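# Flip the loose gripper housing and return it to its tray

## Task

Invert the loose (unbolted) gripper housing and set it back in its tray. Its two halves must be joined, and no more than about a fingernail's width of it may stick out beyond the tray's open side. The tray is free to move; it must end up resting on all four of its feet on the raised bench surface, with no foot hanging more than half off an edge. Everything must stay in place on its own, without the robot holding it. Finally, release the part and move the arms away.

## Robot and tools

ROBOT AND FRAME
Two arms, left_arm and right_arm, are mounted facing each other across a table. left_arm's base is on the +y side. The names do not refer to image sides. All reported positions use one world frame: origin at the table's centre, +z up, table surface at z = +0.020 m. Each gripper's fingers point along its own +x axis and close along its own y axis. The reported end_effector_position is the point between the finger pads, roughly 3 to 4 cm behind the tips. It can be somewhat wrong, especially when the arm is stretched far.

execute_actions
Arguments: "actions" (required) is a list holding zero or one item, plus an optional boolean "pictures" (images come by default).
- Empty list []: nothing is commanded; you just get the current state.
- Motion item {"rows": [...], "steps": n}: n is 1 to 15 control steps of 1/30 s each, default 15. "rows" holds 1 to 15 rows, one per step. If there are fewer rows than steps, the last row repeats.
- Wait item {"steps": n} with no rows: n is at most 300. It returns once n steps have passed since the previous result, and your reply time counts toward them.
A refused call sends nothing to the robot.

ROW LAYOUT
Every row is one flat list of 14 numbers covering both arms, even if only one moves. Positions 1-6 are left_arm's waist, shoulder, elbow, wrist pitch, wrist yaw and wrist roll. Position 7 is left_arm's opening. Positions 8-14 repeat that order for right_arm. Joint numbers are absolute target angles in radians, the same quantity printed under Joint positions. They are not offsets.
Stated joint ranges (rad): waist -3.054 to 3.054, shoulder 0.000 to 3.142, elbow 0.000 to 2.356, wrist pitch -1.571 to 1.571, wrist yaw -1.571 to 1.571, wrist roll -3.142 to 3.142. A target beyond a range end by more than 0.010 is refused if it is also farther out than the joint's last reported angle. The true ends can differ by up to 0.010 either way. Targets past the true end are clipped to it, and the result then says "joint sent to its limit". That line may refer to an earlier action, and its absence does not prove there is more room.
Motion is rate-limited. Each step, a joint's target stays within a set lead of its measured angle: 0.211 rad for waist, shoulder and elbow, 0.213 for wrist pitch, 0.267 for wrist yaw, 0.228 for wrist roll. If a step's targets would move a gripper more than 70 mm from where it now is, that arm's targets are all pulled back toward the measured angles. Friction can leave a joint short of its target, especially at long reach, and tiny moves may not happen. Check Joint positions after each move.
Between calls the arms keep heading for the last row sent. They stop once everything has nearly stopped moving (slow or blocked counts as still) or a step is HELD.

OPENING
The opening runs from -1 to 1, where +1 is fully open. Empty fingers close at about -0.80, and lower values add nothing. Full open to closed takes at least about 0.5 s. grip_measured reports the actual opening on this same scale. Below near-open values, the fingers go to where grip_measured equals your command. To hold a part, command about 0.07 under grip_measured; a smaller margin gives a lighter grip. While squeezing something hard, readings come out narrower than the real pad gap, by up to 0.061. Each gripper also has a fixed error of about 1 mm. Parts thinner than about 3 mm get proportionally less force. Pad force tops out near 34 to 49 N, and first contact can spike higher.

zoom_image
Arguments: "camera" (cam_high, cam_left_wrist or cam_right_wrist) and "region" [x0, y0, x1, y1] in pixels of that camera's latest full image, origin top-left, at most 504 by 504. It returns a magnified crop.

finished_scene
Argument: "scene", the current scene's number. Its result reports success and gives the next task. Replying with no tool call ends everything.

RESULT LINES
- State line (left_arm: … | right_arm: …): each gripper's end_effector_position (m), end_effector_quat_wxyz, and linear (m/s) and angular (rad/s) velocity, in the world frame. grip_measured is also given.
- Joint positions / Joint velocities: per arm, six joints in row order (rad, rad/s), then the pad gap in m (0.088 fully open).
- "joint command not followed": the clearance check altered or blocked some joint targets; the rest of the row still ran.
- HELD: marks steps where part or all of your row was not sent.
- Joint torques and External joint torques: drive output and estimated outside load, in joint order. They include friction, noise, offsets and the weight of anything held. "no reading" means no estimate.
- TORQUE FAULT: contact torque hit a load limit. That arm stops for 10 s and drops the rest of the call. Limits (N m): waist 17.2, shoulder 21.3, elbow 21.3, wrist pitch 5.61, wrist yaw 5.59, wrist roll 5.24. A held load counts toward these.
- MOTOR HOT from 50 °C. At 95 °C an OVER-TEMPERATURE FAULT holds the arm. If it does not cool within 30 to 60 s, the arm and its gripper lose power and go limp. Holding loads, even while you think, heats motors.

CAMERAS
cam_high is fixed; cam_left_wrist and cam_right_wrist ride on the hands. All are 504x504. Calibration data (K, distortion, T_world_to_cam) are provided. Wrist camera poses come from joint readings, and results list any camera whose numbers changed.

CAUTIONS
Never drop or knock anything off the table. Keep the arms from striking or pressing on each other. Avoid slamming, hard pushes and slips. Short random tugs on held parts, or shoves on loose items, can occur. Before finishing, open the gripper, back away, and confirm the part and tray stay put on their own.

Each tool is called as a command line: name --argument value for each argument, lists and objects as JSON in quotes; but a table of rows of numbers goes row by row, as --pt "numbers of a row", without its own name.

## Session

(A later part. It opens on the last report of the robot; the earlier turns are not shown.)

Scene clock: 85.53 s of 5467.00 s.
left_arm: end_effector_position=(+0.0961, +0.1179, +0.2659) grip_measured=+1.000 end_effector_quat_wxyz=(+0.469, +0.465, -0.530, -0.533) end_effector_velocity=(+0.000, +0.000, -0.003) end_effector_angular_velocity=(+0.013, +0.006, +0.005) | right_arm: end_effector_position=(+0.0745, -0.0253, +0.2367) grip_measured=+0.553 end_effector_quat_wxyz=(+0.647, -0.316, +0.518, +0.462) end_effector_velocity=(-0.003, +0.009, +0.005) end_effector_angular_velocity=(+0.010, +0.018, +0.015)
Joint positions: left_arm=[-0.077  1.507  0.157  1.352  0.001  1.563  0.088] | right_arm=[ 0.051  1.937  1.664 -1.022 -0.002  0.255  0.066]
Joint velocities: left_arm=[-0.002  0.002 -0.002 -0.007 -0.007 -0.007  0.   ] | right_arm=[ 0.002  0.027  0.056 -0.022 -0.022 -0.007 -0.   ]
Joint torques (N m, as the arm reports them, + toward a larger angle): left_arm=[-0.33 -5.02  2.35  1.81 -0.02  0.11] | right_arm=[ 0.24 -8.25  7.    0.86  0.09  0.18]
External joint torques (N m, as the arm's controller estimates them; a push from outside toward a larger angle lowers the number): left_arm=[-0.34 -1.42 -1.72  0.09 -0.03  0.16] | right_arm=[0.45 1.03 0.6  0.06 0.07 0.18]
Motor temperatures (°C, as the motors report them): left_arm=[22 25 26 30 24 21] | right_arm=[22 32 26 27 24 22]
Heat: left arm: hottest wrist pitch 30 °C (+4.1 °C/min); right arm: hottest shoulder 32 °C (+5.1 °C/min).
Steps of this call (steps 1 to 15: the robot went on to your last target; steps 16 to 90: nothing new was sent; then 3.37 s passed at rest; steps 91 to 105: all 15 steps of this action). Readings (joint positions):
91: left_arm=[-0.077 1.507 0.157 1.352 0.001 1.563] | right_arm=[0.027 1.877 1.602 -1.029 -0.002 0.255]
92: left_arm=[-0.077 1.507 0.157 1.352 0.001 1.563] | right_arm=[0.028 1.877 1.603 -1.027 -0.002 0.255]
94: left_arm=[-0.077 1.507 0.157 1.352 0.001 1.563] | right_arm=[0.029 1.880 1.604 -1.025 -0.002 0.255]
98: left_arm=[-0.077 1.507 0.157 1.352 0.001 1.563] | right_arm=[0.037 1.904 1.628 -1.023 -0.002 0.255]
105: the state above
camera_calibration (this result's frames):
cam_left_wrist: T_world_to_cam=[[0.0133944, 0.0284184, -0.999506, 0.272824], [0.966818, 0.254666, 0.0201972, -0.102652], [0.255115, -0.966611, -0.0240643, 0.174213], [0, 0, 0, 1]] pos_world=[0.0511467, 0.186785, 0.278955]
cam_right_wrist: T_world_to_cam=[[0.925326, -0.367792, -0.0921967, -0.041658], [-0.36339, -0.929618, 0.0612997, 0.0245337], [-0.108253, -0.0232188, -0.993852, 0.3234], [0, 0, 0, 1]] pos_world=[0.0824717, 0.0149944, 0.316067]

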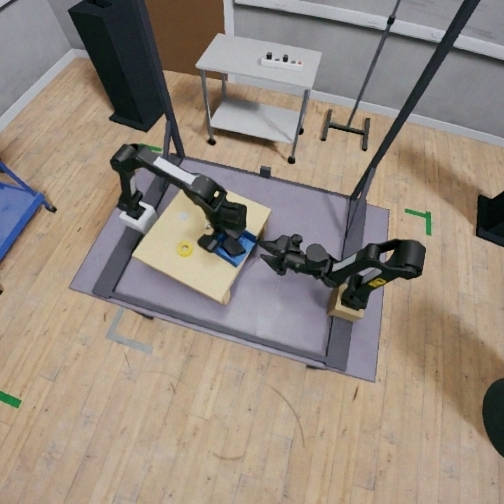

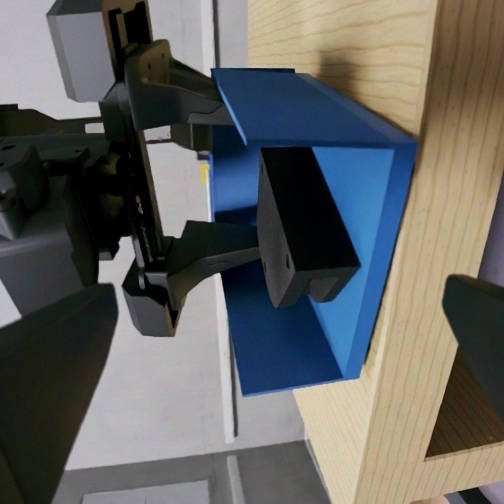

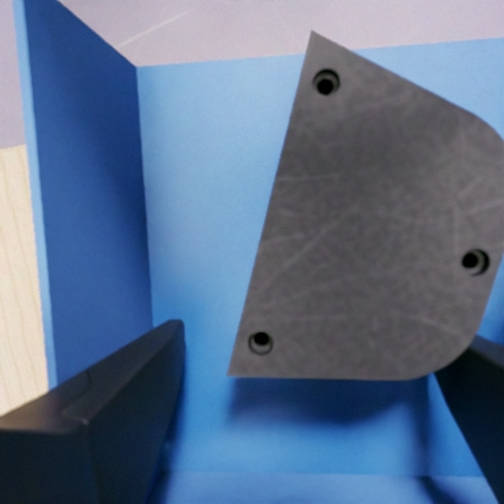

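execute_actions --actions '[{"rows":[[-0.08,1.5,0.15,1.35,0,1.57,1,0.05,1.94,1.83,-1.168,0,0.26,0.55]]}]' --pictures false

execute_actions --actions '[{"rows":[[-0.08,1.5,0.15,1.35,0,1.57,1,0.0,2.095,2.015,-1.228,0,0.465,0.47]]}]' --pictures false

execute_actions --actions '[{"steps":20}]'

Scene clock: 93.07 s of 5467.00 s.
left_arm: end_effector_position=(+0.0961, +0.1179, +0.2659) grip_measured=+1.000 end_effector_quat_wxyz=(+0.469, +0.465, -0.530, -0.533) end_effector_velocity=(+0.003, +0.000, -0.000) end_effector_angular_velocity=(+0.001, -0.008, +0.020) | right_arm: end_effector_position=(+0.0746, -0.0237, +0.2752) grip_measured=+0.553 end_effector_quat_wxyz=(+0.649, -0.313, +0.515, +0.465) end_effector_velocity=(+0.000, +0.003, +0.013) end_effector_angular_velocity=(+0.022, -0.002, +0.021)
Joint positions: left_arm=[-0.077  1.507  0.157  1.352  0.001  1.563  0.088] | right_arm=[ 0.051  1.94   1.82  -1.162 -0.002  0.255  0.066]
Joint velocities: left_arm=[-0.002 -0.007 -0.002 -0.007 -0.022  0.007  0.   ] | right_arm=[-0.002 -0.002  0.042 -0.022 -0.007 -0.022  0.   ]
Joint torques (N m, as the arm reports them, + toward a larger angle): left_arm=[-0.33 -4.98  2.32  1.79 -0.01  0.11] | right_arm=[ -0.04 -10.38   6.63   0.69   0.09   0.18]
External joint torques (N m, as the arm's controller estimates them; a push from outside toward a larger angle lowers the number): left_arm=[-0.34 -1.36 -1.76  0.07 -0.01  0.17] | right_arm=[-0.05 -1.23  0.34 -0.14  0.08  0.18]
Motor temperatures (°C, as the motors report them): left_arm=[22 25 26 30 24 21] | right_arm=[22 32 27 27 24 22]
Heat: left arm: hottest wrist pitch 30 °C (+3.0 °C/min); right arm: hottest shoulder 32 °C (+4.0 °C/min).
Steps of this call (steps 1 to 15: the robot went on to your last target; steps 16 to 90: nothing new was sent; then 4.03 s passed at rest; steps 91 to 105: all 15 steps of this action). Readings (joint positions):
91: left_arm=[-0.077 1.507 0.157 1.352 0.001 1.563] | right_arm=[0.051 1.940 1.689 -1.044 -0.002 0.255]
92: left_arm=[-0.077 1.507 0.157 1.352 0.001 1.563] | right_arm=[0.051 1.945 1.714 -1.078 -0.002 0.255]
94: left_arm=[-0.077 1.507 0.157 1.352 0.001 1.563] | right_arm=[0.051 1.945 1.758 -1.110 -0.002 0.255]
98: left_arm=[-0.077 1.507 0.157 1.352 0.001 1.563] | right_arm=[0.051 1.940 1.813 -1.144 -0.002 0.255]
105: the state above

Scene clock: 93.57 s of 5467.00 s.
left_arm: end_effector_position=(+0.0961, +0.1179, +0.2659) grip_measured=+1.000 end_effector_quat_wxyz=(+0.469, +0.465, -0.530, -0.533) end_effector_velocity=(-0.001, +0.002, -0.003) end_effector_angular_velocity=(+0.011, -0.009, +0.000) | right_arm: end_effector_position=(+0.1006, -0.0002, +0.2735) grip_measured=+0.474 end_effector_quat_wxyz=(+0.685, -0.235, +0.567, +0.392) end_effector_velocity=(+0.002, -0.001, +0.013) end_effector_angular_velocity=(+0.014, +0.011, -0.026)
Joint positions: left_arm=[-0.077  1.507  0.157  1.352  0.001  1.563  0.088] | right_arm=[ 0.001  2.07   2.003 -1.224 -0.002  0.455  0.062]
Joint velocities: left_arm=[-0.007 -0.002 -0.007 -0.007 -0.007  0.007  0.   ] | right_arm=[-0.007 -0.002  0.046 -0.037 -0.007  0.022 -0.   ]
Joint torques (N m, as the arm reports them, + toward a larger angle): left_arm=[-0.32 -5.03  2.43  1.8  -0.04  0.12] | right_arm=[-0.1  -8.73  6.63  0.65  0.09  0.21]
External joint torques (N m, as the arm's controller estimates them; a push from outside toward a larger angle lowers the number): left_arm=[-0.3  -1.42 -1.63  0.08 -0.05  0.18] | right_arm=[ 0.04  1.26  0.39 -0.17  0.06  0.21]
Motor temperatures (°C, as the motors report them): left_arm=[22 25 26 30 24 21] | right_arm=[22 32 27 27 24 22]
Heat: left arm: hottest wrist pitch 30 °C (+3.0 °C/min); right arm: hottest shoulder 32 °C (+4.1 °C/min).
Steps of this call (steps 1 to 15: all 15 steps of this action). Readings (joint positions):
1: left_arm=[-0.077 1.507 0.157 1.352 0.001 1.563] | right_arm=[0.049 1.952 1.841 -1.182 -0.002 0.285]
2: left_arm=[-0.077 1.507 0.157 1.352 0.001 1.563] | right_arm=[0.044 1.974 1.880 -1.196 -0.002 0.328]
4: left_arm=[-0.077 1.507 0.157 1.352 0.001 1.563] | right_arm=[0.027 2.014 1.943 -1.194 -0.002 0.383]
8: left_arm=[-0.077 1.507 0.157 1.352 0.001 1.563] | right_arm=[0.003 2.055 1.985 -1.217 -0.002 0.433]
15: the state above

Scene clock: 94.23 s of 5467.00 s.
left_arm: end_effector_position=(+0.0961, +0.1179, +0.2659) grip_measured=+1.000 end_effector_quat_wxyz=(+0.469, +0.465, -0.530, -0.533) end_effector_velocity=(+0.002, +0.001, -0.003) end_effector_angular_velocity=(+0.015, +0.020, +0.010) | right_arm: end_effector_position=(+0.1007, +0.0004, +0.2740) grip_measured=+0.473 end_effector_quat_wxyz=(+0.686, -0.233, +0.567, +0.391) end_effector_velocity=(+0.002, +0.001, +0.001) end_effector_angular_velocity=(+0.006, -0.010, +0.003)
Joint positions: left_arm=[-0.077  1.507  0.157  1.352  0.001  1.563  0.088] | right_arm=[ 0.001  2.072  2.008 -1.225 -0.002  0.46   0.062]
Joint velocities: left_arm=[ 0.002 -0.002 -0.007 -0.007 -0.007 -0.022  0.   ] | right_arm=[-0.002 -0.002 -0.002  0.007  0.007 -0.007 -0.   ]
Joint torques (N m, as the arm reports them, + toward a larger angle): left_arm=[-0.35 -4.98  2.3   1.79 -0.05  0.1 ] | right_arm=[-0.1  -8.89  6.79  0.64  0.1   0.2 ]
External joint torques (N m, as the arm's controller estimates them; a push from outside toward a larger angle lowers the number): left_arm=[-0.36 -1.34 -1.79  0.05 -0.06  0.16] | right_arm=[-0.1   1.12  0.51 -0.21  0.08  0.2 ]
Motor temperatures (°C, as the motors report them): left_arm=[22 25 26 30 24 21] | right_arm=[22 32 27 27 24 22]
Heat: left arm: hottest wrist pitch 30 °C (+3.0 °C/min); right arm: hottest shoulder 32 °C (+4.0 °C/min).
Steps of this call (steps 1 to 15: the robot went on to your last target; steps 16 to 20: nothing new was sent). Readings (joint positions):
1: left_arm=[-0.077 1.507 0.157 1.352 0.001 1.563] | right_arm=[0.001 2.070 2.005 -1.224 -0.002 0.457]
2: left_arm=[-0.077 1.507 0.157 1.352 0.001 1.563] | right_arm=[0.001 2.070 2.006 -1.224 -0.002 0.457]
4: left_arm=[-0.077 1.507 0.157 1.352 0.001 1.563] | right_arm=[0.001 2.070 2.007 -1.225 -0.002 0.458]
8: left_arm=[-0.077 1.507 0.157 1.352 0.001 1.563] | right_arm=[0.001 2.072 2.007 -1.225 -0.002 0.459]
20: the state above
All arms were judged still, so your last target was given up. Only a new action makes them travel on or press farther. Fingers that are still opening or closing keep moving.
camera_calibration (this result's frames):
cam_left_wrist: T_world_to_cam=[[0.0133944, 0.0284184, -0.999506, 0.272824], [0.966818, 0.254666, 0.0201972, -0.102652], [0.255115, -0.966611, -0.0240643, 0.174213], [0, 0, 0, 1]] pos_world=[0.0511467, 0.186785, 0.278955]
cam_right_wrist: T_world_to_cam=[[0.801701, -0.57961, -0.146039, -0.0257032], [-0.575087, -0.814565, 0.0758882, 0.0729836], [-0.162943, 0.0231452, -0.986364, 0.36736], [0, 0, 0, 1]] pos_world=[0.122437, 0.0360494, 0.353058]

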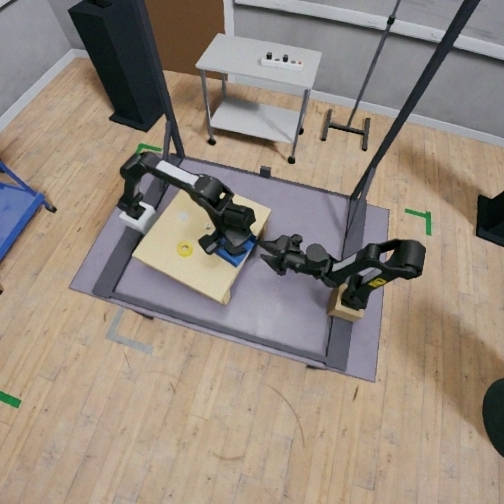

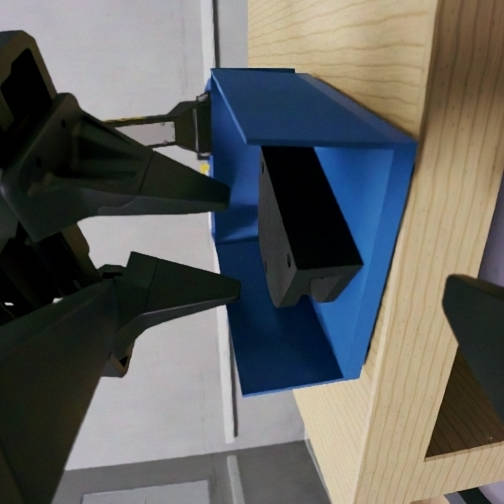

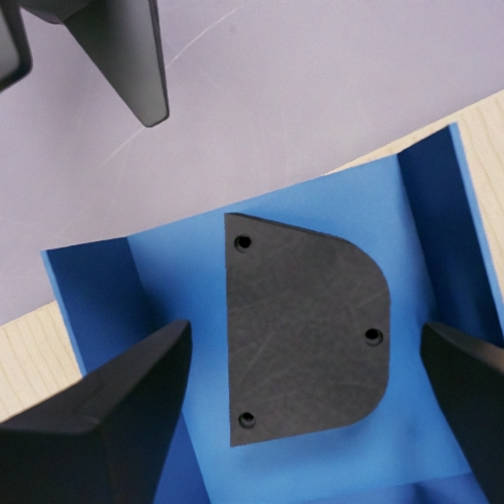

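execute_actions --actions '[{"rows":[[-0.08,1.5,0.15,1.35,0,1.57,1,0.0,2.175,2.07,-1.28,0,0.45,0.47]]}]' --pictures false

execute_actions --actions '[{"rows":[[-0.08,1.5,0.15,1.35,0,1.57,1,0.0,2.255,2.128,-1.33,0,0.44,0.47]]}]' --pictures false

execute_actions --actions '[{"steps":20}]'

Scene clock: 101.60 s of 5467.00 s.
left_arm: end_effector_position=(+0.0961, +0.1179, +0.2659) grip_measured=+1.000 end_effector_quat_wxyz=(+0.469, +0.465, -0.530, -0.533) end_effector_velocity=(+0.000, +0.000, -0.003) end_effector_angular_velocity=(+0.015, +0.020, +0.005) | right_arm: end_effector_position=(+0.1013, +0.0036, +0.2522) grip_measured=+0.473 end_effector_quat_wxyz=(+0.672, -0.257, +0.586, +0.372) end_effector_velocity=(+0.001, +0.003, +0.010) end_effector_angular_velocity=(+0.017, -0.001, +0.021)
Joint positions: left_arm=[-0.077  1.507  0.157  1.352  0.001  1.563  0.088] | right_arm=[ 0.001  2.154  2.063 -1.276 -0.002  0.455  0.062]
Joint velocities: left_arm=[-0.002  0.002 -0.002 -0.007 -0.007 -0.022  0.   ] | right_arm=[-0.002  0.002  0.042 -0.022 -0.007 -0.022  0.   ]
Joint torques (N m, as the arm reports them, + toward a larger angle): left_arm=[-0.47 -4.94  2.38  1.78 -0.02  0.13] | right_arm=[-0.1  -9.69  6.29  0.46  0.1  -0.18]
External joint torques (N m, as the arm's controller estimates them; a push from outside toward a larger angle lowers the number): left_arm=[-0.46 -1.34 -1.69  0.06 -0.03  0.19] | right_arm=[-0.17  0.48  0.31 -0.21  0.09 -0.17]
Motor temperatures (°C, as the motors report them): left_arm=[22 25 25 30 24 21] | right_arm=[22 32 27 27 24 22]
Heat: left arm: hottest wrist pitch 30 °C (+2.0 °C/min); right arm: hottest shoulder 32 °C (+4.0 °C/min).
Steps of this call (steps 1 to 90: nothing new was sent; then 3.87 s passed at rest; steps 91 to 105: all 15 steps of this action). Readings (joint positions):
91: left_arm=[-0.077 1.507 0.157 1.352 0.001 1.563] | right_arm=[0.001 2.080 2.015 -1.236 -0.002 0.460]
92: left_arm=[-0.077 1.507 0.157 1.352 0.001 1.563] | right_arm=[0.001 2.092 2.030 -1.246 -0.002 0.460]
94: left_arm=[-0.077 1.507 0.157 1.352 0.001 1.563] | right_arm=[0.001 2.114 2.049 -1.254 -0.002 0.460]
98: left_arm=[-0.077 1.507 0.157 1.352 0.001 1.563] | right_arm=[0.001 2.146 2.053 -1.271 -0.002 0.457]
105: the state above

Scene clock: 102.10 s of 5467.00 s.
left_arm: end_effector_position=(+0.0961, +0.1179, +0.2659) grip_measured=+1.000 end_effector_quat_wxyz=(+0.469, +0.465, -0.530, -0.533) end_effector_velocity=(+0.000, +0.001, -0.003) end_effector_angular_velocity=(+0.018, +0.005, +0.005) | right_arm: end_effector_position=(+0.1008, +0.0059, +0.2349) grip_measured=+0.472 end_effector_quat_wxyz=(+0.658, -0.280, +0.600, +0.359) end_effector_velocity=(-0.000, -0.002, -0.008) end_effector_angular_velocity=(-0.026, +0.009, +0.020)
Joint positions: left_arm=[-0.077  1.507  0.157  1.352  0.001  1.563  0.088] | right_arm=[ 0.003  2.227  2.121 -1.326 -0.002  0.445  0.062]
Joint velocities: left_arm=[-0.002 -0.007 -0.002 -0.022 -0.007 -0.007  0.   ] | right_arm=[-0.002  0.017 -0.002 -0.007 -0.007 -0.022 -0.   ]
Joint torques (N m, as the arm reports them, + toward a larger angle): left_arm=[-0.32 -5.03  2.4   1.78 -0.03  0.09] | right_arm=[-0.35 -9.39  6.43  0.34  0.16 -0.19]
External joint torques (N m, as the arm's controller estimates them; a push from outside toward a larger angle lowers the number): left_arm=[-0.32 -1.43 -1.66  0.07 -0.04  0.15] | right_arm=[-0.34  1.4   0.36 -0.26  0.14 -0.18]
Motor temperatures (°C, as the motors report them): left_arm=[22 25 25 30 24 21] | right_arm=[22 32 27 27 24 22]
Heat: left arm: hottest wrist pitch 30 °C (+2.0 °C/min); right arm: hottest shoulder 32 °C (+3.0 °C/min).
Steps of this call (steps 1 to 15: all 15 steps of this action). Readings (joint positions):
1: left_arm=[-0.077 1.507 0.157 1.352 0.001 1.563] | right_arm=[0.001 2.161 2.071 -1.286 -0.002 0.454]
2: left_arm=[-0.077 1.507 0.157 1.352 0.001 1.563] | right_arm=[0.001 2.172 2.086 -1.297 -0.002 0.452]
4: left_arm=[-0.077 1.507 0.157 1.352 0.001 1.563] | right_arm=[0.001 2.193 2.105 -1.306 -0.002 0.449]
8: left_arm=[-0.077 1.507 0.157 1.352 0.001 1.563] | right_arm=[0.002 2.224 2.112 -1.320 -0.002 0.447]
15: the state above

Scene clock: 102.77 s of 5467.00 s.
left_arm: end_effector_position=(+0.0961, +0.1179, +0.2659) grip_measured=+1.000 end_effector_quat_wxyz=(+0.469, +0.465, -0.530, -0.533) end_effector_velocity=(-0.002, +0.002, -0.003) end_effector_angular_velocity=(+0.013, +0.006, -0.010) | right_arm: end_effector_position=(+0.1008, +0.0059, +0.2342) grip_measured=+0.472 end_effector_quat_wxyz=(+0.658, -0.281, +0.600, +0.358) end_effector_velocity=(-0.000, -0.002, +0.000) end_effector_angular_velocity=(-0.006, +0.009, -0.009)
Joint positions: left_arm=[-0.077  1.507  0.157  1.352  0.001  1.563  0.088] | right_arm=[ 0.003  2.229  2.122 -1.327 -0.002  0.445  0.062]
Joint velocities: left_arm=[-0.002 -0.002 -0.007 -0.007  0.007 -0.007  0.   ] | right_arm=[-0.002 -0.002 -0.002 -0.007 -0.007  0.007 -0.   ]
Joint torques (N m, as the arm reports them, + toward a larger angle): left_arm=[-0.42 -4.95  2.29  1.82 -0.02  0.12] | right_arm=[-0.28 -9.41  6.45  0.34  0.11 -0.2 ]
External joint torques (N m, as the arm's controller estimates them; a push from outside toward a larger angle lowers the number): left_arm=[-0.41 -1.35 -1.77  0.11 -0.03  0.17] | right_arm=[-0.34  1.45  0.36 -0.25  0.1  -0.2 ]
Motor temperatures (°C, as the motors report them): left_arm=[22 25 25 30 24 21] | right_arm=[22 33 27 26 24 22]
Heat: left arm: hottest wrist pitch 30 °C (+2.0 °C/min); right arm: hottest shoulder 33 °C (+4.0 °C/min).
Steps of this call (steps 1 to 15: the robot went on to your last target; steps 16 to 20: nothing new was sent). Readings (joint positions):
1: left_arm=[-0.077 1.507 0.157 1.352 0.001 1.563] | right_arm=[0.003 2.228 2.121 -1.327 -0.002 0.445]
2: left_arm=[-0.077 1.507 0.157 1.352 0.001 1.563] | right_arm=[0.003 2.228 2.121 -1.327 -0.002 0.445]
4: left_arm=[-0.077 1.507 0.157 1.352 0.001 1.563] | right_arm=[0.003 2.229 2.121 -1.327 -0.002 0.445]
8: left_arm=[-0.077 1.507 0.157 1.352 0.001 1.563] | right_arm=[0.003 2.229 2.121 -1.327 -0.002 0.445]
20: the state above
All arms were judged still, so your last target was given up. Only a new action makes them travel on or press farther. Fingers that are still opening or closing keep moving.
camera_calibration (this result's frames):
cam_left_wrist: T_world_to_cam=[[0.0133944, 0.0284184, -0.999506, 0.272824], [0.966818, 0.254666, 0.0201972, -0.102652], [0.255115, -0.966611, -0.0240643, 0.174213], [0, 0, 0, 1]] pos_world=[0.0511467, 0.186785, 0.278955]
cam_right_wrist: T_world_to_cam=[[0.808355, -0.582835, -0.0828573, -0.0438055], [-0.558456, -0.803729, 0.205294, 0.0484523], [-0.186247, -0.119678, -0.975187, 0.328522], [0, 0, 0, 1]] pos_world=[0.123655, 0.0527281, 0.306793]

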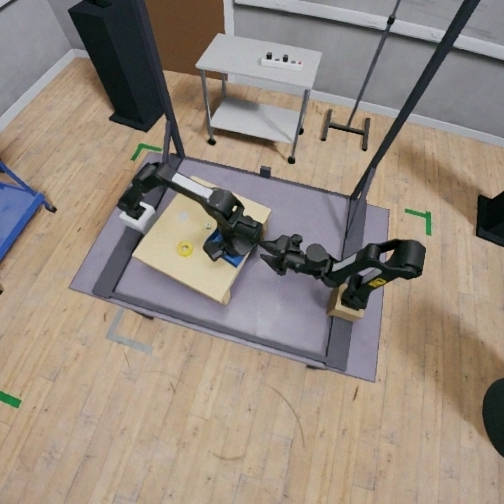

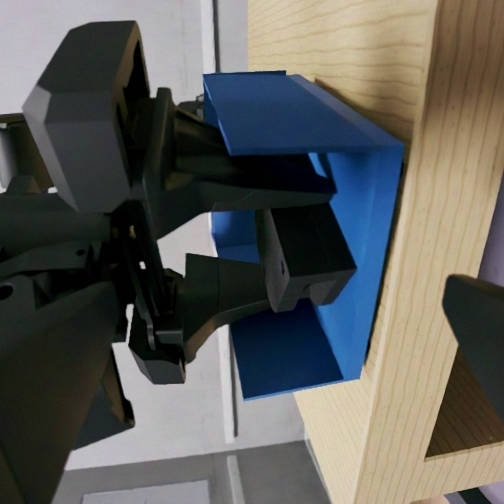

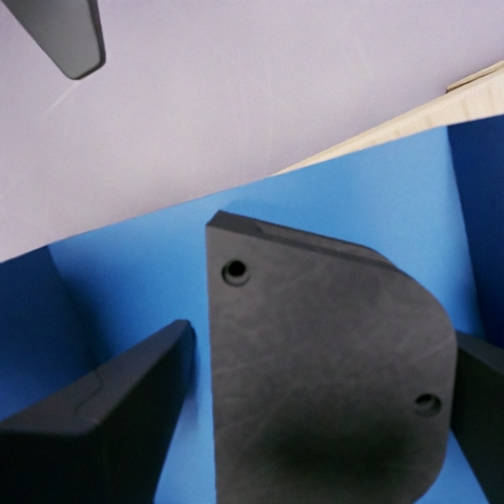

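execute_actions --actions '[{"rows":[[-0.08,1.5,0.15,1.35,0,1.57,1,0.015,2.23,2.125,-1.33,0,0.44,0.35],[-0.08,1.5,0.15,1.35,0,1.57,1,0.015,2.23,2.125,-1.33,0,0.44,0.3],[-0.08,1.5,0.15,1.35,0,1.57,1,0.015,2.23,2.125,-1.33,0,0.44,0.25],[-0.08,1.5,0.15,1.35,0,1.57,1,0.015,2.23,2.125,-1.33,0,0.44,0.2],[-0.08,1.5,0.15,1.35,0,1.57,1,0.015,2.23,2.125,-1.33,0,0.44,0.15]]}]'

Scene clock: 107.67 s of 5467.00 s.
left_arm: end_effector_position=(+0.0961, +0.1179, +0.2659) grip_measured=+1.000 end_effector_quat_wxyz=(+0.469, +0.465, -0.530, -0.533) end_effector_velocity=(+0.000, +0.001, -0.002) end_effector_angular_velocity=(+0.008, +0.006, +0.005) | right_arm: end_effector_position=(+0.0971, +0.0064, +0.2342) grip_measured=+0.203 end_effector_quat_wxyz=(+0.656, -0.284, +0.599, +0.361) end_effector_velocity=(-0.003, -0.005, -0.002) end_effector_angular_velocity=(-0.023, +0.025, +0.008)
Joint positions: left_arm=[-0.077  1.507  0.157  1.352  0.001  1.563  0.088] | right_arm=[ 0.011  2.229  2.122 -1.328 -0.002  0.445  0.049]
Joint velocities: left_arm=[-0.002 -0.002 -0.002 -0.007 -0.007 -0.007  0.   ] | right_arm=[-0.002  0.002 -0.002 -0.022 -0.022 -0.007 -0.   ]
Joint torques (N m, as the arm reports them, + toward a larger angle): left_arm=[-0.36 -4.9   2.33  1.82 -0.05  0.1 ] | right_arm=[  0.28 -11.93   6.05   0.41   0.13  -0.21]
External joint torques (N m, as the arm's controller estimates them; a push from outside toward a larger angle lowers the number): left_arm=[-0.36 -1.28 -1.76  0.1  -0.05  0.16] | right_arm=[ 0.27 -1.12  0.02 -0.15  0.12 -0.2 ]
Motor temperatures (°C, as the motors report them): left_arm=[22 25 25 30 24 21] | right_arm=[22 33 28 26 24 22]
Heat: left arm: hottest wrist pitch 30 °C (+2.0 °C/min); right arm: hottest shoulder 33 °C (+4.0 °C/min).
Steps of this call (steps 1 to 90: nothing new was sent; then 1.40 s passed at rest; steps 91 to 105: all 15 steps of this action). Readings (joint positions):
91: left_arm=[-0.077 1.507 0.157 1.352 0.001 1.563] | right_arm=[0.003 2.229 2.122 -1.327 -0.002 0.445]
92: left_arm=[-0.077 1.507 0.157 1.352 0.001 1.563] | right_arm=[0.004 2.229 2.122 -1.328 -0.002 0.445]
94: left_arm=[-0.077 1.507 0.157 1.352 0.001 1.563] | right_arm=[0.007 2.229 2.122 -1.328 -0.002 0.445]
98: left_arm=[-0.077 1.507 0.157 1.352 0.001 1.563] | right_arm=[0.011 2.229 2.122 -1.328 -0.002 0.445]
105: the state above
camera_calibration (this result's frames):
cam_left_wrist: T_world_to_cam=[[0.0133944, 0.0284184, -0.999506, 0.272824], [0.966818, 0.254666, 0.0201972, -0.102652], [0.255115, -0.966611, -0.0240643, 0.174213], [0, 0, 0, 1]] pos_world=[0.0511467, 0.186785, 0.278955]
cam_right_wrist: T_world_to_cam=[[0.812987, -0.576403, -0.0825337, -0.0411211], [-0.551972, -0.808023, 0.205975, 0.0460512], [-0.185414, -0.121899, -0.97507, 0.327783], [0, 0, 0, 1]] pos_world=[0.119625, 0.0534645, 0.306732]

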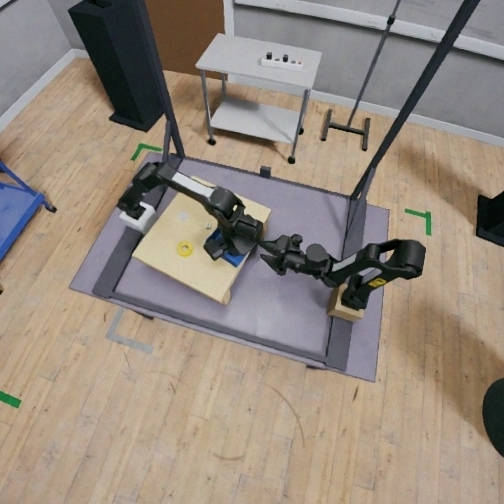

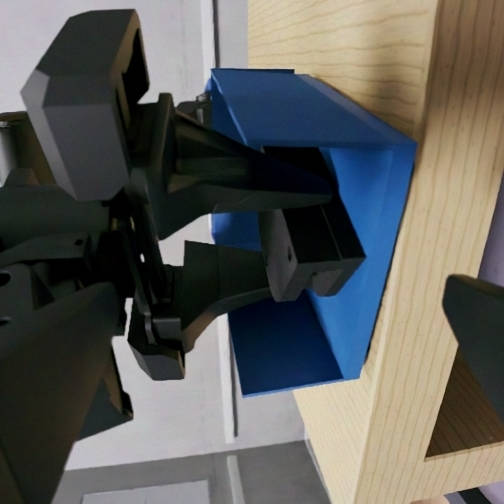

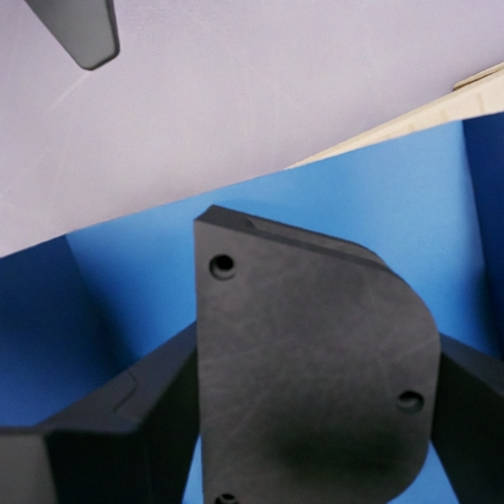

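execute_actions --actions '[{"rows":[[-0.08,1.5,0.15,1.35,0,1.57,1,0.012,2.22,2.22,-1.44,0,0.44,0.13]]}]' --pictures false

execute_actions --actions '[{"rows":[[-0.08,1.5,0.15,1.35,0,1.57,1,0.012,2.165,2.32,-1.56,0,0.44,0.13]]}]' --pictures false

execute_actions --actions '[{"steps":20}]'

Scene clock: 116.40 s of 5467.00 s.
left_arm: end_effector_position=(+0.0961, +0.1179, +0.2659) grip_measured=+1.000 end_effector_quat_wxyz=(+0.469, +0.465, -0.530, -0.533) end_effector_velocity=(-0.000, +0.001, -0.002) end_effector_angular_velocity=(+0.008, +0.006, -0.005) | right_arm: end_effector_position=(+0.0957, -0.0016, +0.2568) grip_measured=+0.203 end_effector_quat_wxyz=(+0.653, -0.288, +0.603, +0.356) end_effector_velocity=(-0.002, +0.004, +0.010) end_effector_angular_velocity=(+0.030, +0.016, +0.007)
Joint positions: left_arm=[-0.077  1.507  0.157  1.352  0.001  1.563  0.088] | right_arm=[ 0.011  2.226  2.21  -1.435 -0.002  0.445  0.049]
Joint velocities: left_arm=[ 0.002 -0.002 -0.002 -0.007  0.007 -0.007  0.   ] | right_arm=[-0.002 -0.002  0.032 -0.007 -0.022 -0.007  0.   ]
Joint torques (N m, as the arm reports them, + toward a larger angle): left_arm=[-0.39 -5.02  2.34  1.79 -0.04  0.1 ] | right_arm=[  0.09 -12.63   6.5    0.32   0.13  -0.21]
External joint torques (N m, as the arm's controller estimates them; a push from outside toward a larger angle lowers the number): left_arm=[-0.39 -1.39 -1.75  0.06 -0.04  0.15] | right_arm=[ 0.15 -2.03  0.62 -0.25  0.11 -0.21]
Motor temperatures (°C, as the motors report them): left_arm=[22 25 25 30 24 21] | right_arm=[22 35 28 26 24 22]
Heat: left arm: hottest wrist pitch 30 °C (+1.0 °C/min); right arm: hottest shoulder 35 °C (+7.0 °C/min).
Steps of this call (steps 1 to 15: the robot went on to your last target; steps 16 to 90: nothing new was sent; then 5.23 s passed at rest; steps 91 to 105: all 15 steps of this action). Readings (joint positions):
91: left_arm=[-0.077 1.507 0.157 1.352 0.001 1.563] | right_arm=[0.011 2.229 2.132 -1.343 -0.002 0.445]
92: left_arm=[-0.077 1.507 0.157 1.352 0.001 1.563] | right_arm=[0.011 2.229 2.147 -1.368 -0.002 0.445]
94: left_arm=[-0.077 1.507 0.157 1.352 0.001 1.563] | right_arm=[0.011 2.229 2.171 -1.399 -0.002 0.445]
98: left_arm=[-0.077 1.507 0.157 1.352 0.001 1.563] | right_arm=[0.011 2.226 2.206 -1.423 -0.002 0.445]
105: the state above

Scene clock: 116.90 s of 5467.00 s.
left_arm: end_effector_position=(+0.0961, +0.1179, +0.2659) grip_measured=+1.000 end_effector_quat_wxyz=(+0.469, +0.465, -0.530, -0.533) end_effector_velocity=(+0.000, +0.001, -0.002) end_effector_angular_velocity=(+0.008, +0.006, +0.005) | right_arm: end_effector_position=(+0.0930, -0.0167, +0.3051) grip_measured=+0.203 end_effector_quat_wxyz=(+0.660, -0.277, +0.594, +0.367) end_effector_velocity=(-0.001, -0.005, +0.001) end_effector_angular_velocity=(-0.016, +0.009, +0.006)
Joint positions: left_arm=[-0.077  1.507  0.157  1.352  0.001  1.563  0.088] | right_arm=[ 0.011  2.171  2.315 -1.555 -0.002  0.445  0.049]
Joint velocities: left_arm=[-0.002 -0.002 -0.002 -0.007 -0.007 -0.007  0.   ] | right_arm=[-0.002 -0.002  0.002 -0.022 -0.007 -0.007 -0.   ]
Joint torques (N m, as the arm reports them, + toward a larger angle): left_arm=[-0.36 -5.01  2.18  1.78 -0.05  0.1 ] | right_arm=[  0.11 -12.27   6.09   0.42   0.12  -0.2 ]
External joint torques (N m, as the arm's controller estimates them; a push from outside toward a larger angle lowers the number): left_arm=[-0.36 -1.36 -1.95  0.04 -0.06  0.15] | right_arm=[ 0.12 -2.1   0.3  -0.22  0.1  -0.2 ]
Motor temperatures (°C, as the motors report them): left_arm=[22 25 25 30 24 21] | right_arm=[22 36 28 26 24 22]
Heat: left arm: hottest wrist pitch 30 °C (+1.0 °C/min); right arm: hottest shoulder 36 °C (+8.1 °C/min).
Steps of this call (steps 1 to 15: all 15 steps of this action). Readings (joint positions):
1: left_arm=[-0.077 1.507 0.157 1.352 0.001 1.563] | right_arm=[0.011 2.225 2.223 -1.451 -0.002 0.445]
2: left_arm=[-0.077 1.507 0.157 1.352 0.001 1.563] | right_arm=[0.011 2.225 2.241 -1.480 -0.002 0.445]
4: left_arm=[-0.077 1.507 0.157 1.352 0.001 1.563] | right_arm=[0.011 2.219 2.266 -1.513 -0.002 0.445]
8: left_arm=[-0.077 1.507 0.157 1.352 0.001 1.563] | right_arm=[0.011 2.184 2.303 -1.541 -0.002 0.445]
15: the state above

Scene clock: 117.57 s of 5467.00 s.
left_arm: end_effector_position=(+0.0961, +0.1179, +0.2659) grip_measured=+1.000 end_effector_quat_wxyz=(+0.469, +0.465, -0.530, -0.533) end_effector_velocity=(+0.000, +0.001, -0.002) end_effector_angular_velocity=(+0.008, +0.006, +0.005) | right_arm: end_effector_position=(+0.0929, -0.0171, +0.3052) grip_measured=+0.203 end_effector_quat_wxyz=(+0.660, -0.277, +0.594, +0.367) end_effector_velocity=(-0.001, -0.005, -0.000) end_effector_angular_velocity=(-0.021, +0.010, +0.006)
Joint positions: left_arm=[-0.077  1.507  0.157  1.352  0.001  1.563  0.088] | right_arm=[ 0.011  2.171  2.315 -1.558 -0.002  0.445  0.049]
Joint velocities: left_arm=[-0.002 -0.002 -0.002 -0.007 -0.007 -0.007  0.   ] | right_arm=[-0.002 -0.002 -0.002 -0.022 -0.007 -0.007 -0.   ]
Joint torques (N m, as the arm reports them, + toward a larger angle): left_arm=[-0.31 -5.05  2.39  1.8  -0.04  0.1 ] | right_arm=[  0.07 -11.82   5.97   0.43   0.12  -0.2 ]
External joint torques (N m, as the arm's controller estimates them; a push from outside toward a larger angle lowers the number): left_arm=[-0.32 -1.43 -1.69  0.08 -0.05  0.15] | right_arm=[ 0.07 -1.7   0.25 -0.18  0.11 -0.19]
Motor temperatures (°C, as the motors report them): left_arm=[22 25 25 30 24 21] | right_arm=[22 36 28 26 24 22]
Heat: left arm: hottest wrist pitch 30 °C (+1.0 °C/min); right arm: hottest shoulder 36 °C (+8.1 °C/min).
Steps of this call (steps 1 to 15: the robot went on to your last target; steps 16 to 20: nothing new was sent). Readings (joint positions):
1: left_arm=[-0.077 1.507 0.157 1.352 0.001 1.563] | right_arm=[0.011 2.171 2.315 -1.556 -0.002 0.445]
2: left_arm=[-0.077 1.507 0.157 1.352 0.001 1.563] | right_arm=[0.011 2.171 2.315 -1.556 -0.002 0.445]
4: left_arm=[-0.077 1.507 0.157 1.352 0.001 1.563] | right_arm=[0.011 2.171 2.315 -1.557 -0.002 0.445]
8: left_arm=[-0.077 1.507 0.157 1.352 0.001 1.563] | right_arm=[0.011 2.171 2.315 -1.557 -0.002 0.445]
20: the state above
All arms were judged still, so your last target was given up. Only a new action makes them travel on or press farther. Fingers that are still opening or closing keep moving.
camera_calibration (this result's frames):
cam_left_wrist: T_world_to_cam=[[0.0133944, 0.0284184, -0.999506, 0.272824], [0.966818, 0.254666, 0.0201972, -0.102652], [0.255115, -0.966611, -0.0240643, 0.174213], [0, 0, 0, 1]] pos_world=[0.0511467, 0.186785, 0.278955]
cam_right_wrist: T_world_to_cam=[[0.813327, -0.574503, -0.0918981, -0.0425363], [-0.552737, -0.812293, 0.186177, 0.0161418], [-0.181607, -0.100627, -0.978209, 0.394336], [0, 0, 0, 1]] pos_world=[0.115132, 0.0283555, 0.378829]

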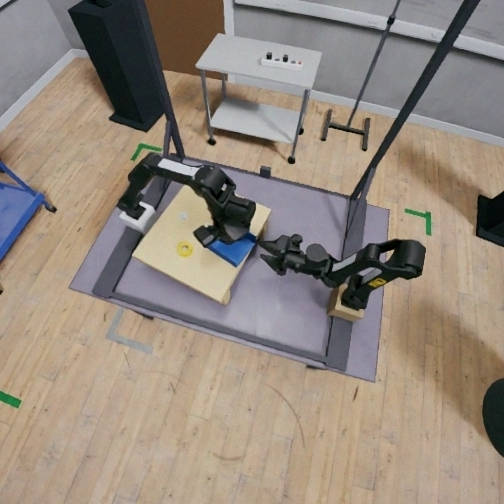

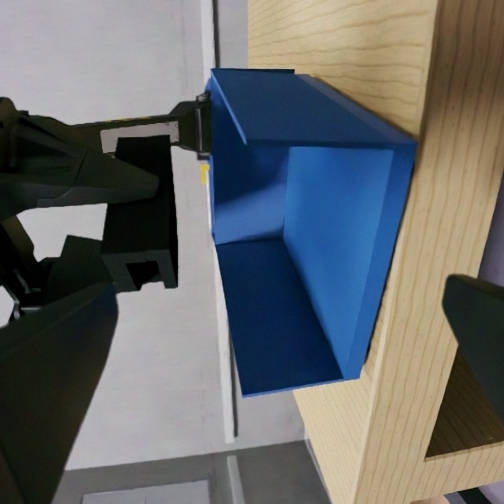

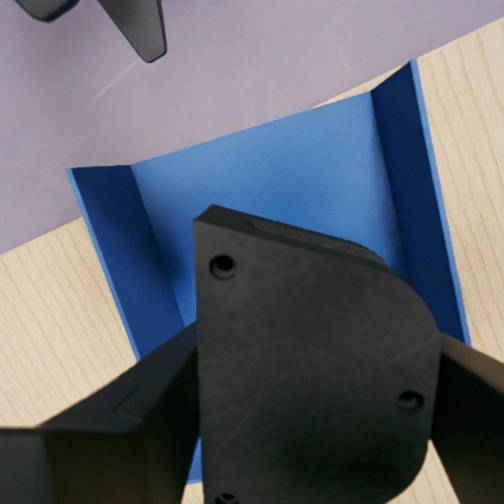

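execute_actions --actions '[{"rows":[[-0.384,1.5,0.15,1.35,0,1.57,0.5,0.2,2.175,2.32,-1.56,0,0.5,0.13]]}]' --pictures false

execute_actions --actions '[{"rows":[[-0.384,1.565,0.47,1.105,0,1.57,0.5,0.4,2.19,2.32,-1.56,0,0.6,0.13]]}]' --pictures false

execute_actions --actions '[{"steps":25}]'

Scene clock: 122.57 s of 5467.00 s.
left_arm: end_effector_position=(+0.0010, +0.1449, +0.2659) grip_measured=+0.513 end_effector_quat_wxyz=(+0.385, +0.381, -0.593, -0.596) end_effector_velocity=(-0.013, +0.008, -0.000) end_effector_angular_velocity=(-0.011, -0.019, -0.034) | right_arm: end_effector_position=(+0.0117, -0.0104, +0.3052) grip_measured=+0.203 end_effector_quat_wxyz=(+0.631, -0.317, +0.575, +0.413) end_effector_velocity=(+0.006, -0.001, +0.001) end_effector_angular_velocity=(-0.003, +0.008, -0.023)
Joint positions: left_arm=[-0.375  1.507  0.157  1.352  0.001  1.563  0.064] | right_arm=[ 0.198  2.171  2.315 -1.558 -0.002  0.493  0.049]
Joint velocities: left_arm=[-0.056 -0.002 -0.007  0.007 -0.022  0.022 -0.004] | right_arm=[-0.017 -0.002  0.002 -0.007 -0.007  0.007 -0.   ]
Joint torques (N m, as the arm reports them, + toward a larger angle): left_arm=[-0.36 -4.82  2.42  1.8  -0.06  0.12] | right_arm=[  0.24 -10.99   5.86   0.43   0.09   0.16]
External joint torques (N m, as the arm's controller estimates them; a push from outside toward a larger angle lowers the number): left_arm=[-0.39 -1.19 -1.64  0.08 -0.06  0.17] | right_arm=[-0.08 -0.84  0.11 -0.2   0.09  0.17]
Motor temperatures (°C, as the motors report them): left_arm=[22 25 25 30 24 21] | right_arm=[22 37 28 26 24 22]
Heat: left arm: hottest wrist pitch 30 °C (+1.0 °C/min); right arm: hottest shoulder 37 °C (+9.1 °C/min).
Steps of this call (steps 1 to 90: nothing new was sent; then 1.50 s passed at rest; steps 91 to 105: all 15 steps of this action). Readings (joint positions):
91: left_arm=[-0.095 1.507 0.157 1.352 -0.012 1.563] | right_arm=[0.017 2.171 2.315 -1.558 0.003 0.448]
92: left_arm=[-0.139 1.507 0.157 1.352 -0.010 1.563] | right_arm=[0.034 2.171 2.315 -1.558 0.006 0.456]
94: left_arm=[-0.234 1.507 0.157 1.352 -0.002 1.563] | right_arm=[0.093 2.171 2.315 -1.558 0.006 0.471]
98: left_arm=[-0.338 1.507 0.157 1.352 0.001 1.563] | right_arm=[0.193 2.171 2.315 -1.558 -0.002 0.485]
105: the state above

Scene clock: 123.07 s of 5467.00 s.
left_arm: end_effector_position=(-0.0280, +0.0872, +0.3001) grip_measured=+0.502 end_effector_quat_wxyz=(+0.383, +0.379, -0.594, -0.597) end_effector_velocity=(-0.004, -0.009, -0.004) end_effector_angular_velocity=(+0.032, -0.007, +0.005) | right_arm: end_effector_position=(-0.0750, -0.0200, +0.3052) grip_measured=+0.203 end_effector_quat_wxyz=(+0.604, -0.343, +0.564, +0.446) end_effector_velocity=(+0.009, +0.000, +0.001) end_effector_angular_velocity=(-0.004, +0.008, -0.028)
Joint positions: left_arm=[-0.381  1.559  0.45   1.112  0.001  1.563  0.064] | right_arm=[ 0.398  2.171  2.315 -1.558 -0.002  0.592  0.049]
Joint velocities: left_arm=[-0.002  0.022  0.042 -0.051 -0.007 -0.007 -0.   ] | right_arm=[-0.022 -0.002  0.002 -0.007 -0.007  0.007 -0.   ]
Joint torques (N m, as the arm reports them, + toward a larger angle): left_arm=[-0.44 -5.01  4.92  1.78 -0.05  0.1 ] | right_arm=[ 0.04 -9.5   6.19  0.43  0.09  0.17]
External joint torques (N m, as the arm's controller estimates them; a push from outside toward a larger angle lowers the number): left_arm=[-0.43  0.06 -0.23  0.05 -0.06  0.16] | right_arm=[-0.31  0.53  0.5  -0.19  0.1   0.18]
Motor temperatures (°C, as the motors report them): left_arm=[22 25 25 30 24 21] | right_arm=[22 37 28 26 24 22]
Heat: left arm: hottest wrist pitch 30 °C (+1.0 °C/min); right arm: hottest shoulder 37 °C (+9.1 °C/min).
Steps of this call (steps 1 to 15: all 15 steps of this action). Readings (joint positions):
1: left_arm=[-0.376 1.510 0.174 1.322 0.001 1.563] | right_arm=[0.203 2.171 2.315 -1.558 0.003 0.507]
2: left_arm=[-0.377 1.518 0.208 1.267 0.001 1.563] | right_arm=[0.220 2.171 2.315 -1.558 0.006 0.525]
4: left_arm=[-0.379 1.543 0.294 1.197 0.001 1.563] | right_arm=[0.279 2.171 2.315 -1.558 0.006 0.550]
8: left_arm=[-0.380 1.551 0.416 1.146 0.001 1.563] | right_arm=[0.388 2.171 2.315 -1.558 -0.002 0.579]
15: the state above

Scene clock: 123.90 s of 5467.00 s.
left_arm: end_effector_position=(-0.0286, +0.0858, +0.3019) grip_measured=+0.502 end_effector_quat_wxyz=(+0.384, +0.378, -0.595, -0.597) end_effector_velocity=(-0.001, +0.001, -0.002) end_effector_angular_velocity=(+0.010, +0.004, -0.000) | right_arm: end_effector_position=(-0.0748, -0.0199, +0.3052) grip_measured=+0.203 end_effector_quat_wxyz=(+0.605, -0.342, +0.564, +0.446) end_effector_velocity=(-0.002, -0.003, +0.000) end_effector_angular_velocity=(-0.011, +0.016, +0.023)
Joint positions: left_arm=[-0.381  1.559  0.458  1.107  0.001  1.563  0.064] | right_arm=[ 0.398  2.171  2.315 -1.558 -0.002  0.595  0.049]
Joint velocities: left_arm=[-0.007 -0.002 -0.002 -0.007 -0.007 -0.007 -0.   ] | right_arm=[-0.002 -0.002 -0.002 -0.007 -0.022 -0.022 -0.   ]
Joint torques (N m, as the arm reports them, + toward a larger angle): left_arm=[-0.37 -4.79  4.88  1.79 -0.07  0.13] | right_arm=[ 0.24 -9.43  5.97  0.43  0.11  0.2 ]
External joint torques (N m, as the arm's controller estimates them; a push from outside toward a larger angle lowers the number): left_arm=[-0.34  0.24 -0.24  0.08 -0.08  0.18] | right_arm=[ 0.22  0.64  0.26 -0.19  0.09  0.2 ]
Motor temperatures (°C, as the motors report them): left_arm=[22 25 25 30 24 21] | right_arm=[22 37 28 26 24 22]
Heat: left arm: hottest wrist pitch 30 °C (+1.0 °C/min); right arm: hottest shoulder 37 °C (+9.1 °C/min).
Steps of this call (steps 1 to 15: the robot went on to your last target; steps 16 to 25: nothing new was sent). Readings (joint positions):
1: left_arm=[-0.381 1.559 0.452 1.110 0.001 1.563] | right_arm=[0.398 2.171 2.315 -1.558 -0.002 0.593]
2: left_arm=[-0.381 1.559 0.453 1.110 0.001 1.563] | right_arm=[0.398 2.171 2.315 -1.558 -0.002 0.594]
4: left_arm=[-0.381 1.559 0.456 1.109 0.001 1.563] | right_arm=[0.398 2.171 2.315 -1.558 -0.002 0.594]
8: left_arm=[-0.381 1.559 0.458 1.107 0.001 1.563] | right_arm=[0.398 2.171 2.315 -1.558 -0.002 0.595]
25: the state above
All arms were judged still, so your last target was given up. Only a new action makes them travel on or press farther. Fingers that are still opening or closing keep moving.
camera_calibration (this result's frames):
cam_left_wrist: T_world_to_cam=[[0.0195429, 0.0192868, -0.999623, 0.312446], [0.998733, -0.0467605, 0.0186233, 0.0526173], [-0.0463837, -0.99872, -0.0201762, 0.168787], [0, 0, 0, 1]] pos_world=[-0.0508278, 0.165005, 0.314753]
cam_right_wrist: T_world_to_cam=[[0.923647, -0.366672, -0.111482, 0.110637], [-0.341111, -0.919151, 0.196988, -0.0684552], [-0.174699, -0.143919, -0.974047, 0.361975], [0, 0, 0, 1]] pos_world=[-0.0623037, 0.029742, 0.378399]

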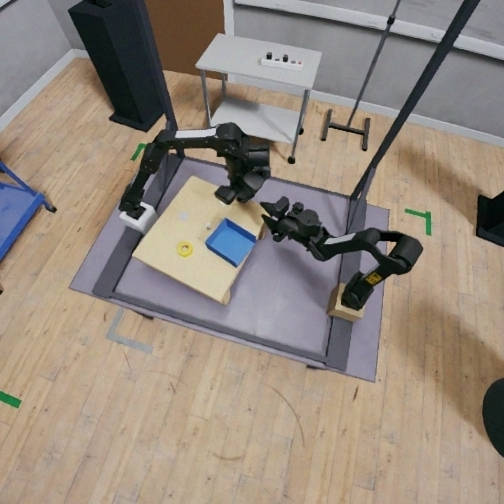

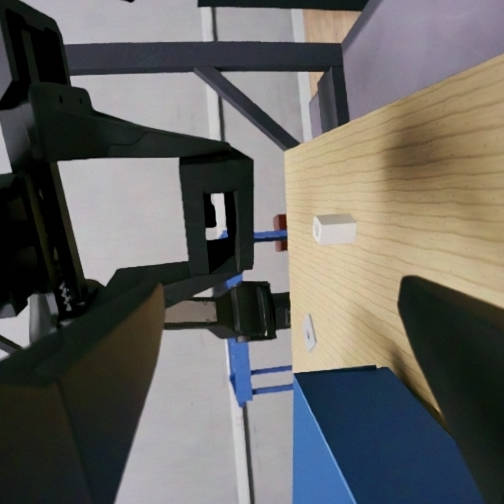

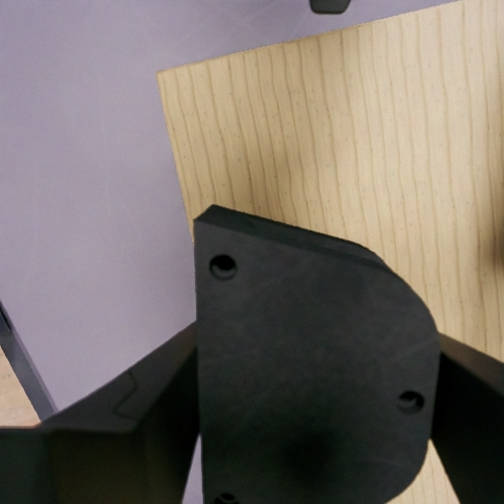

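execute_actions --actions '[{"rows":[[-0.405,1.655,0.652,1.006,0,1.57,0.5,0.4,2.172,2.32,-1.56,0,0.6,0.13]]}]' --pictures false

execute_actions --actions '[{"steps":20}]'

Scene clock: 133.07 s of 5467.00 s.
left_arm: end_effector_position=(-0.0534, +0.0536, +0.3150) grip_measured=+0.502 end_effector_quat_wxyz=(+0.376, +0.374, -0.597, -0.602) end_effector_velocity=(-0.002, -0.004, -0.001) end_effector_angular_velocity=(+0.014, +0.001, +0.005) | right_arm: end_effector_position=(-0.0748, -0.0199, +0.3052) grip_measured=+0.203 end_effector_quat_wxyz=(+0.605, -0.342, +0.564, +0.446) end_effector_velocity=(+0.000, -0.003, -0.001) end_effector_angular_velocity=(-0.016, +0.018, +0.003)
Joint positions: left_arm=[-0.402  1.648  0.636  1.01   0.001  1.564  0.064] | right_arm=[ 0.398  2.171  2.315 -1.558 -0.002  0.595  0.049]
Joint velocities: left_arm=[-0.002  0.012  0.022 -0.022 -0.007 -0.007 -0.   ] | right_arm=[-0.007 -0.002 -0.007 -0.007 -0.022 -0.007 -0.   ]
Joint torques (N m, as the arm reports them, + toward a larger angle): left_arm=[-0.49 -6.11  5.51  1.81 -0.05  0.09] | right_arm=[  0.21 -11.31   6.06   0.42   0.11   0.19]
External joint torques (N m, as the arm's controller estimates them; a push from outside toward a larger angle lowers the number): left_arm=[-0.5  -0.1   0.05  0.1  -0.05  0.15] | right_arm=[ 0.25 -1.23  0.36 -0.19  0.08  0.19]
Motor temperatures (°C, as the motors report them): left_arm=[22 25 26 30 24 21] | right_arm=[22 37 28 25 24 22]
Heat: left arm: hottest wrist pitch 30 °C (+1.0 °C/min); right arm: hottest shoulder 37 °C (+8.0 °C/min).
Steps of this call (steps 1 to 90: nothing new was sent; then 5.67 s passed at rest; steps 91 to 105: all 15 steps of this action). Readings (joint positions):
91: left_arm=[-0.382 1.568 0.475 1.091 0.001 1.563] | right_arm=[0.398 2.171 2.315 -1.558 -0.002 0.595]
92: left_arm=[-0.386 1.585 0.506 1.068 0.001 1.564] | right_arm=[0.398 2.171 2.315 -1.558 -0.002 0.595]
94: left_arm=[-0.394 1.621 0.571 1.044 0.001 1.564] | right_arm=[0.398 2.171 2.315 -1.558 -0.002 0.595]
98: left_arm=[-0.400 1.635 0.624 1.023 0.001 1.564] | right_arm=[0.398 2.171 2.315 -1.558 -0.002 0.595]
105: the state above

Scene clock: 133.73 s of 5467.00 s.
left_arm: end_effector_position=(-0.0540, +0.0529, +0.3158) grip_measured=+0.502 end_effector_quat_wxyz=(+0.376, +0.374, -0.597, -0.602) end_effector_velocity=(+0.002, -0.000, -0.002) end_effector_angular_velocity=(+0.010, +0.003, +0.010) | right_arm: end_effector_position=(-0.0748, -0.0199, +0.3052) grip_measured=+0.203 end_effector_quat_wxyz=(+0.605, -0.342, +0.564, +0.446) end_effector_velocity=(+0.000, -0.002, +0.000) end_effector_angular_velocity=(-0.008, +0.004, +0.006)
Joint positions: left_arm=[-0.402  1.649  0.64   1.008  0.001  1.564  0.064] | right_arm=[ 0.398  2.171  2.315 -1.558 -0.002  0.595  0.049]
Joint velocities: left_arm=[ 0.002 -0.002 -0.002 -0.007 -0.007 -0.007  0.   ] | right_arm=[-0.002 -0.002 -0.002 -0.007 -0.007 -0.007  0.   ]
Joint torques (N m, as the arm reports them, + toward a larger angle): left_arm=[-0.4  -6.02  5.26  1.77 -0.07  0.09] | right_arm=[  0.28 -11.33   6.03   0.42   0.1    0.17]
External joint torques (N m, as the arm's controller estimates them; a push from outside toward a larger angle lowers the number): left_arm=[-0.43  0.07 -0.24  0.04 -0.08  0.15] | right_arm=[ 0.28 -1.18  0.28 -0.2   0.08  0.18]
Motor temperatures (°C, as the motors report them): left_arm=[22 25 26 30 24 21] | right_arm=[22 37 28 25 24 22]
Heat: left arm: hottest wrist pitch 30 °C (+1.0 °C/min); right arm: hottest shoulder 37 °C (+8.1 °C/min).
Steps of this call (steps 1 to 15: the robot went on to your last target; steps 16 to 20: nothing new was sent). Readings (joint positions):
1: left_arm=[-0.402 1.648 0.637 1.009 0.001 1.564] | right_arm=[0.398 2.171 2.315 -1.558 -0.002 0.595]
2: left_arm=[-0.402 1.648 0.638 1.009 0.001 1.564] | right_arm=[0.398 2.171 2.315 -1.558 -0.002 0.595]
4: left_arm=[-0.402 1.648 0.639 1.009 0.001 1.564] | right_arm=[0.398 2.171 2.315 -1.558 -0.002 0.595]
8: left_arm=[-0.402 1.648 0.640 1.008 0.001 1.564] | right_arm=[0.398 2.171 2.315 -1.558 -0.002 0.595]
20: the state above
All arms were judged still, so your last target was given up. Only a new action makes them travel on or press farther. Fingers that are still opening or closing keep moving.
camera_calibration (this result's frames):
cam_left_wrist: T_world_to_cam=[[0.0231208, 0.0245346, -0.999432, 0.327262], [0.997468, -0.0678156, 0.0214106, 0.0762667], [-0.0672518, -0.997396, -0.0260404, 0.135713], [0, 0, 0, 1]] pos_world=[-0.0745132, 0.132502, 0.328978]
cam_right_wrist: T_world_to_cam=[[0.923647, -0.366672, -0.111482, 0.110637], [-0.341111, -0.919151, 0.196988, -0.0684552], [-0.174699, -0.143919, -0.974047, 0.361975], [0, 0, 0, 1]] pos_world=[-0.0623037, 0.029742, 0.378399]

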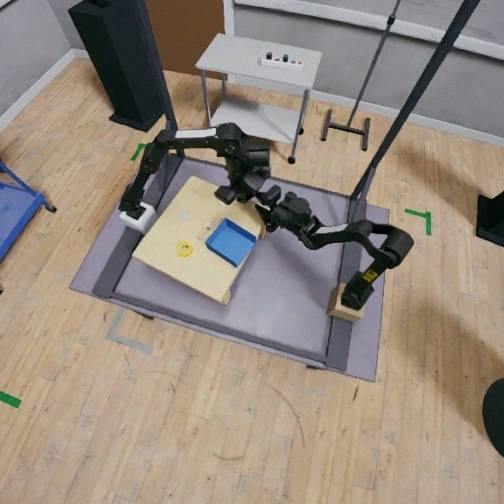

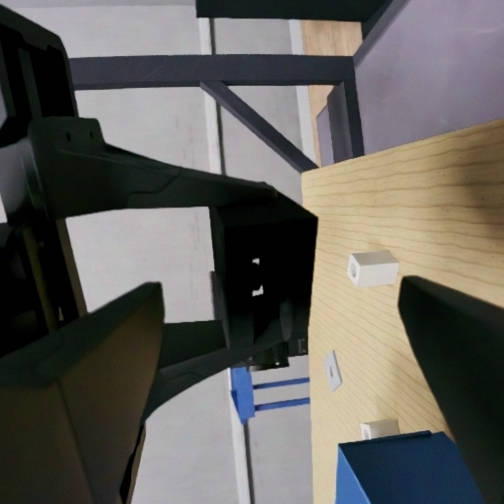

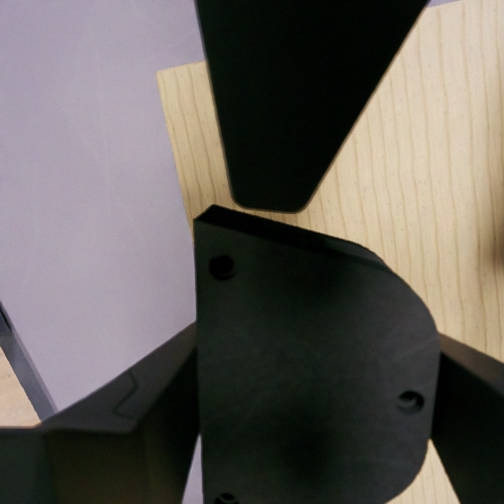

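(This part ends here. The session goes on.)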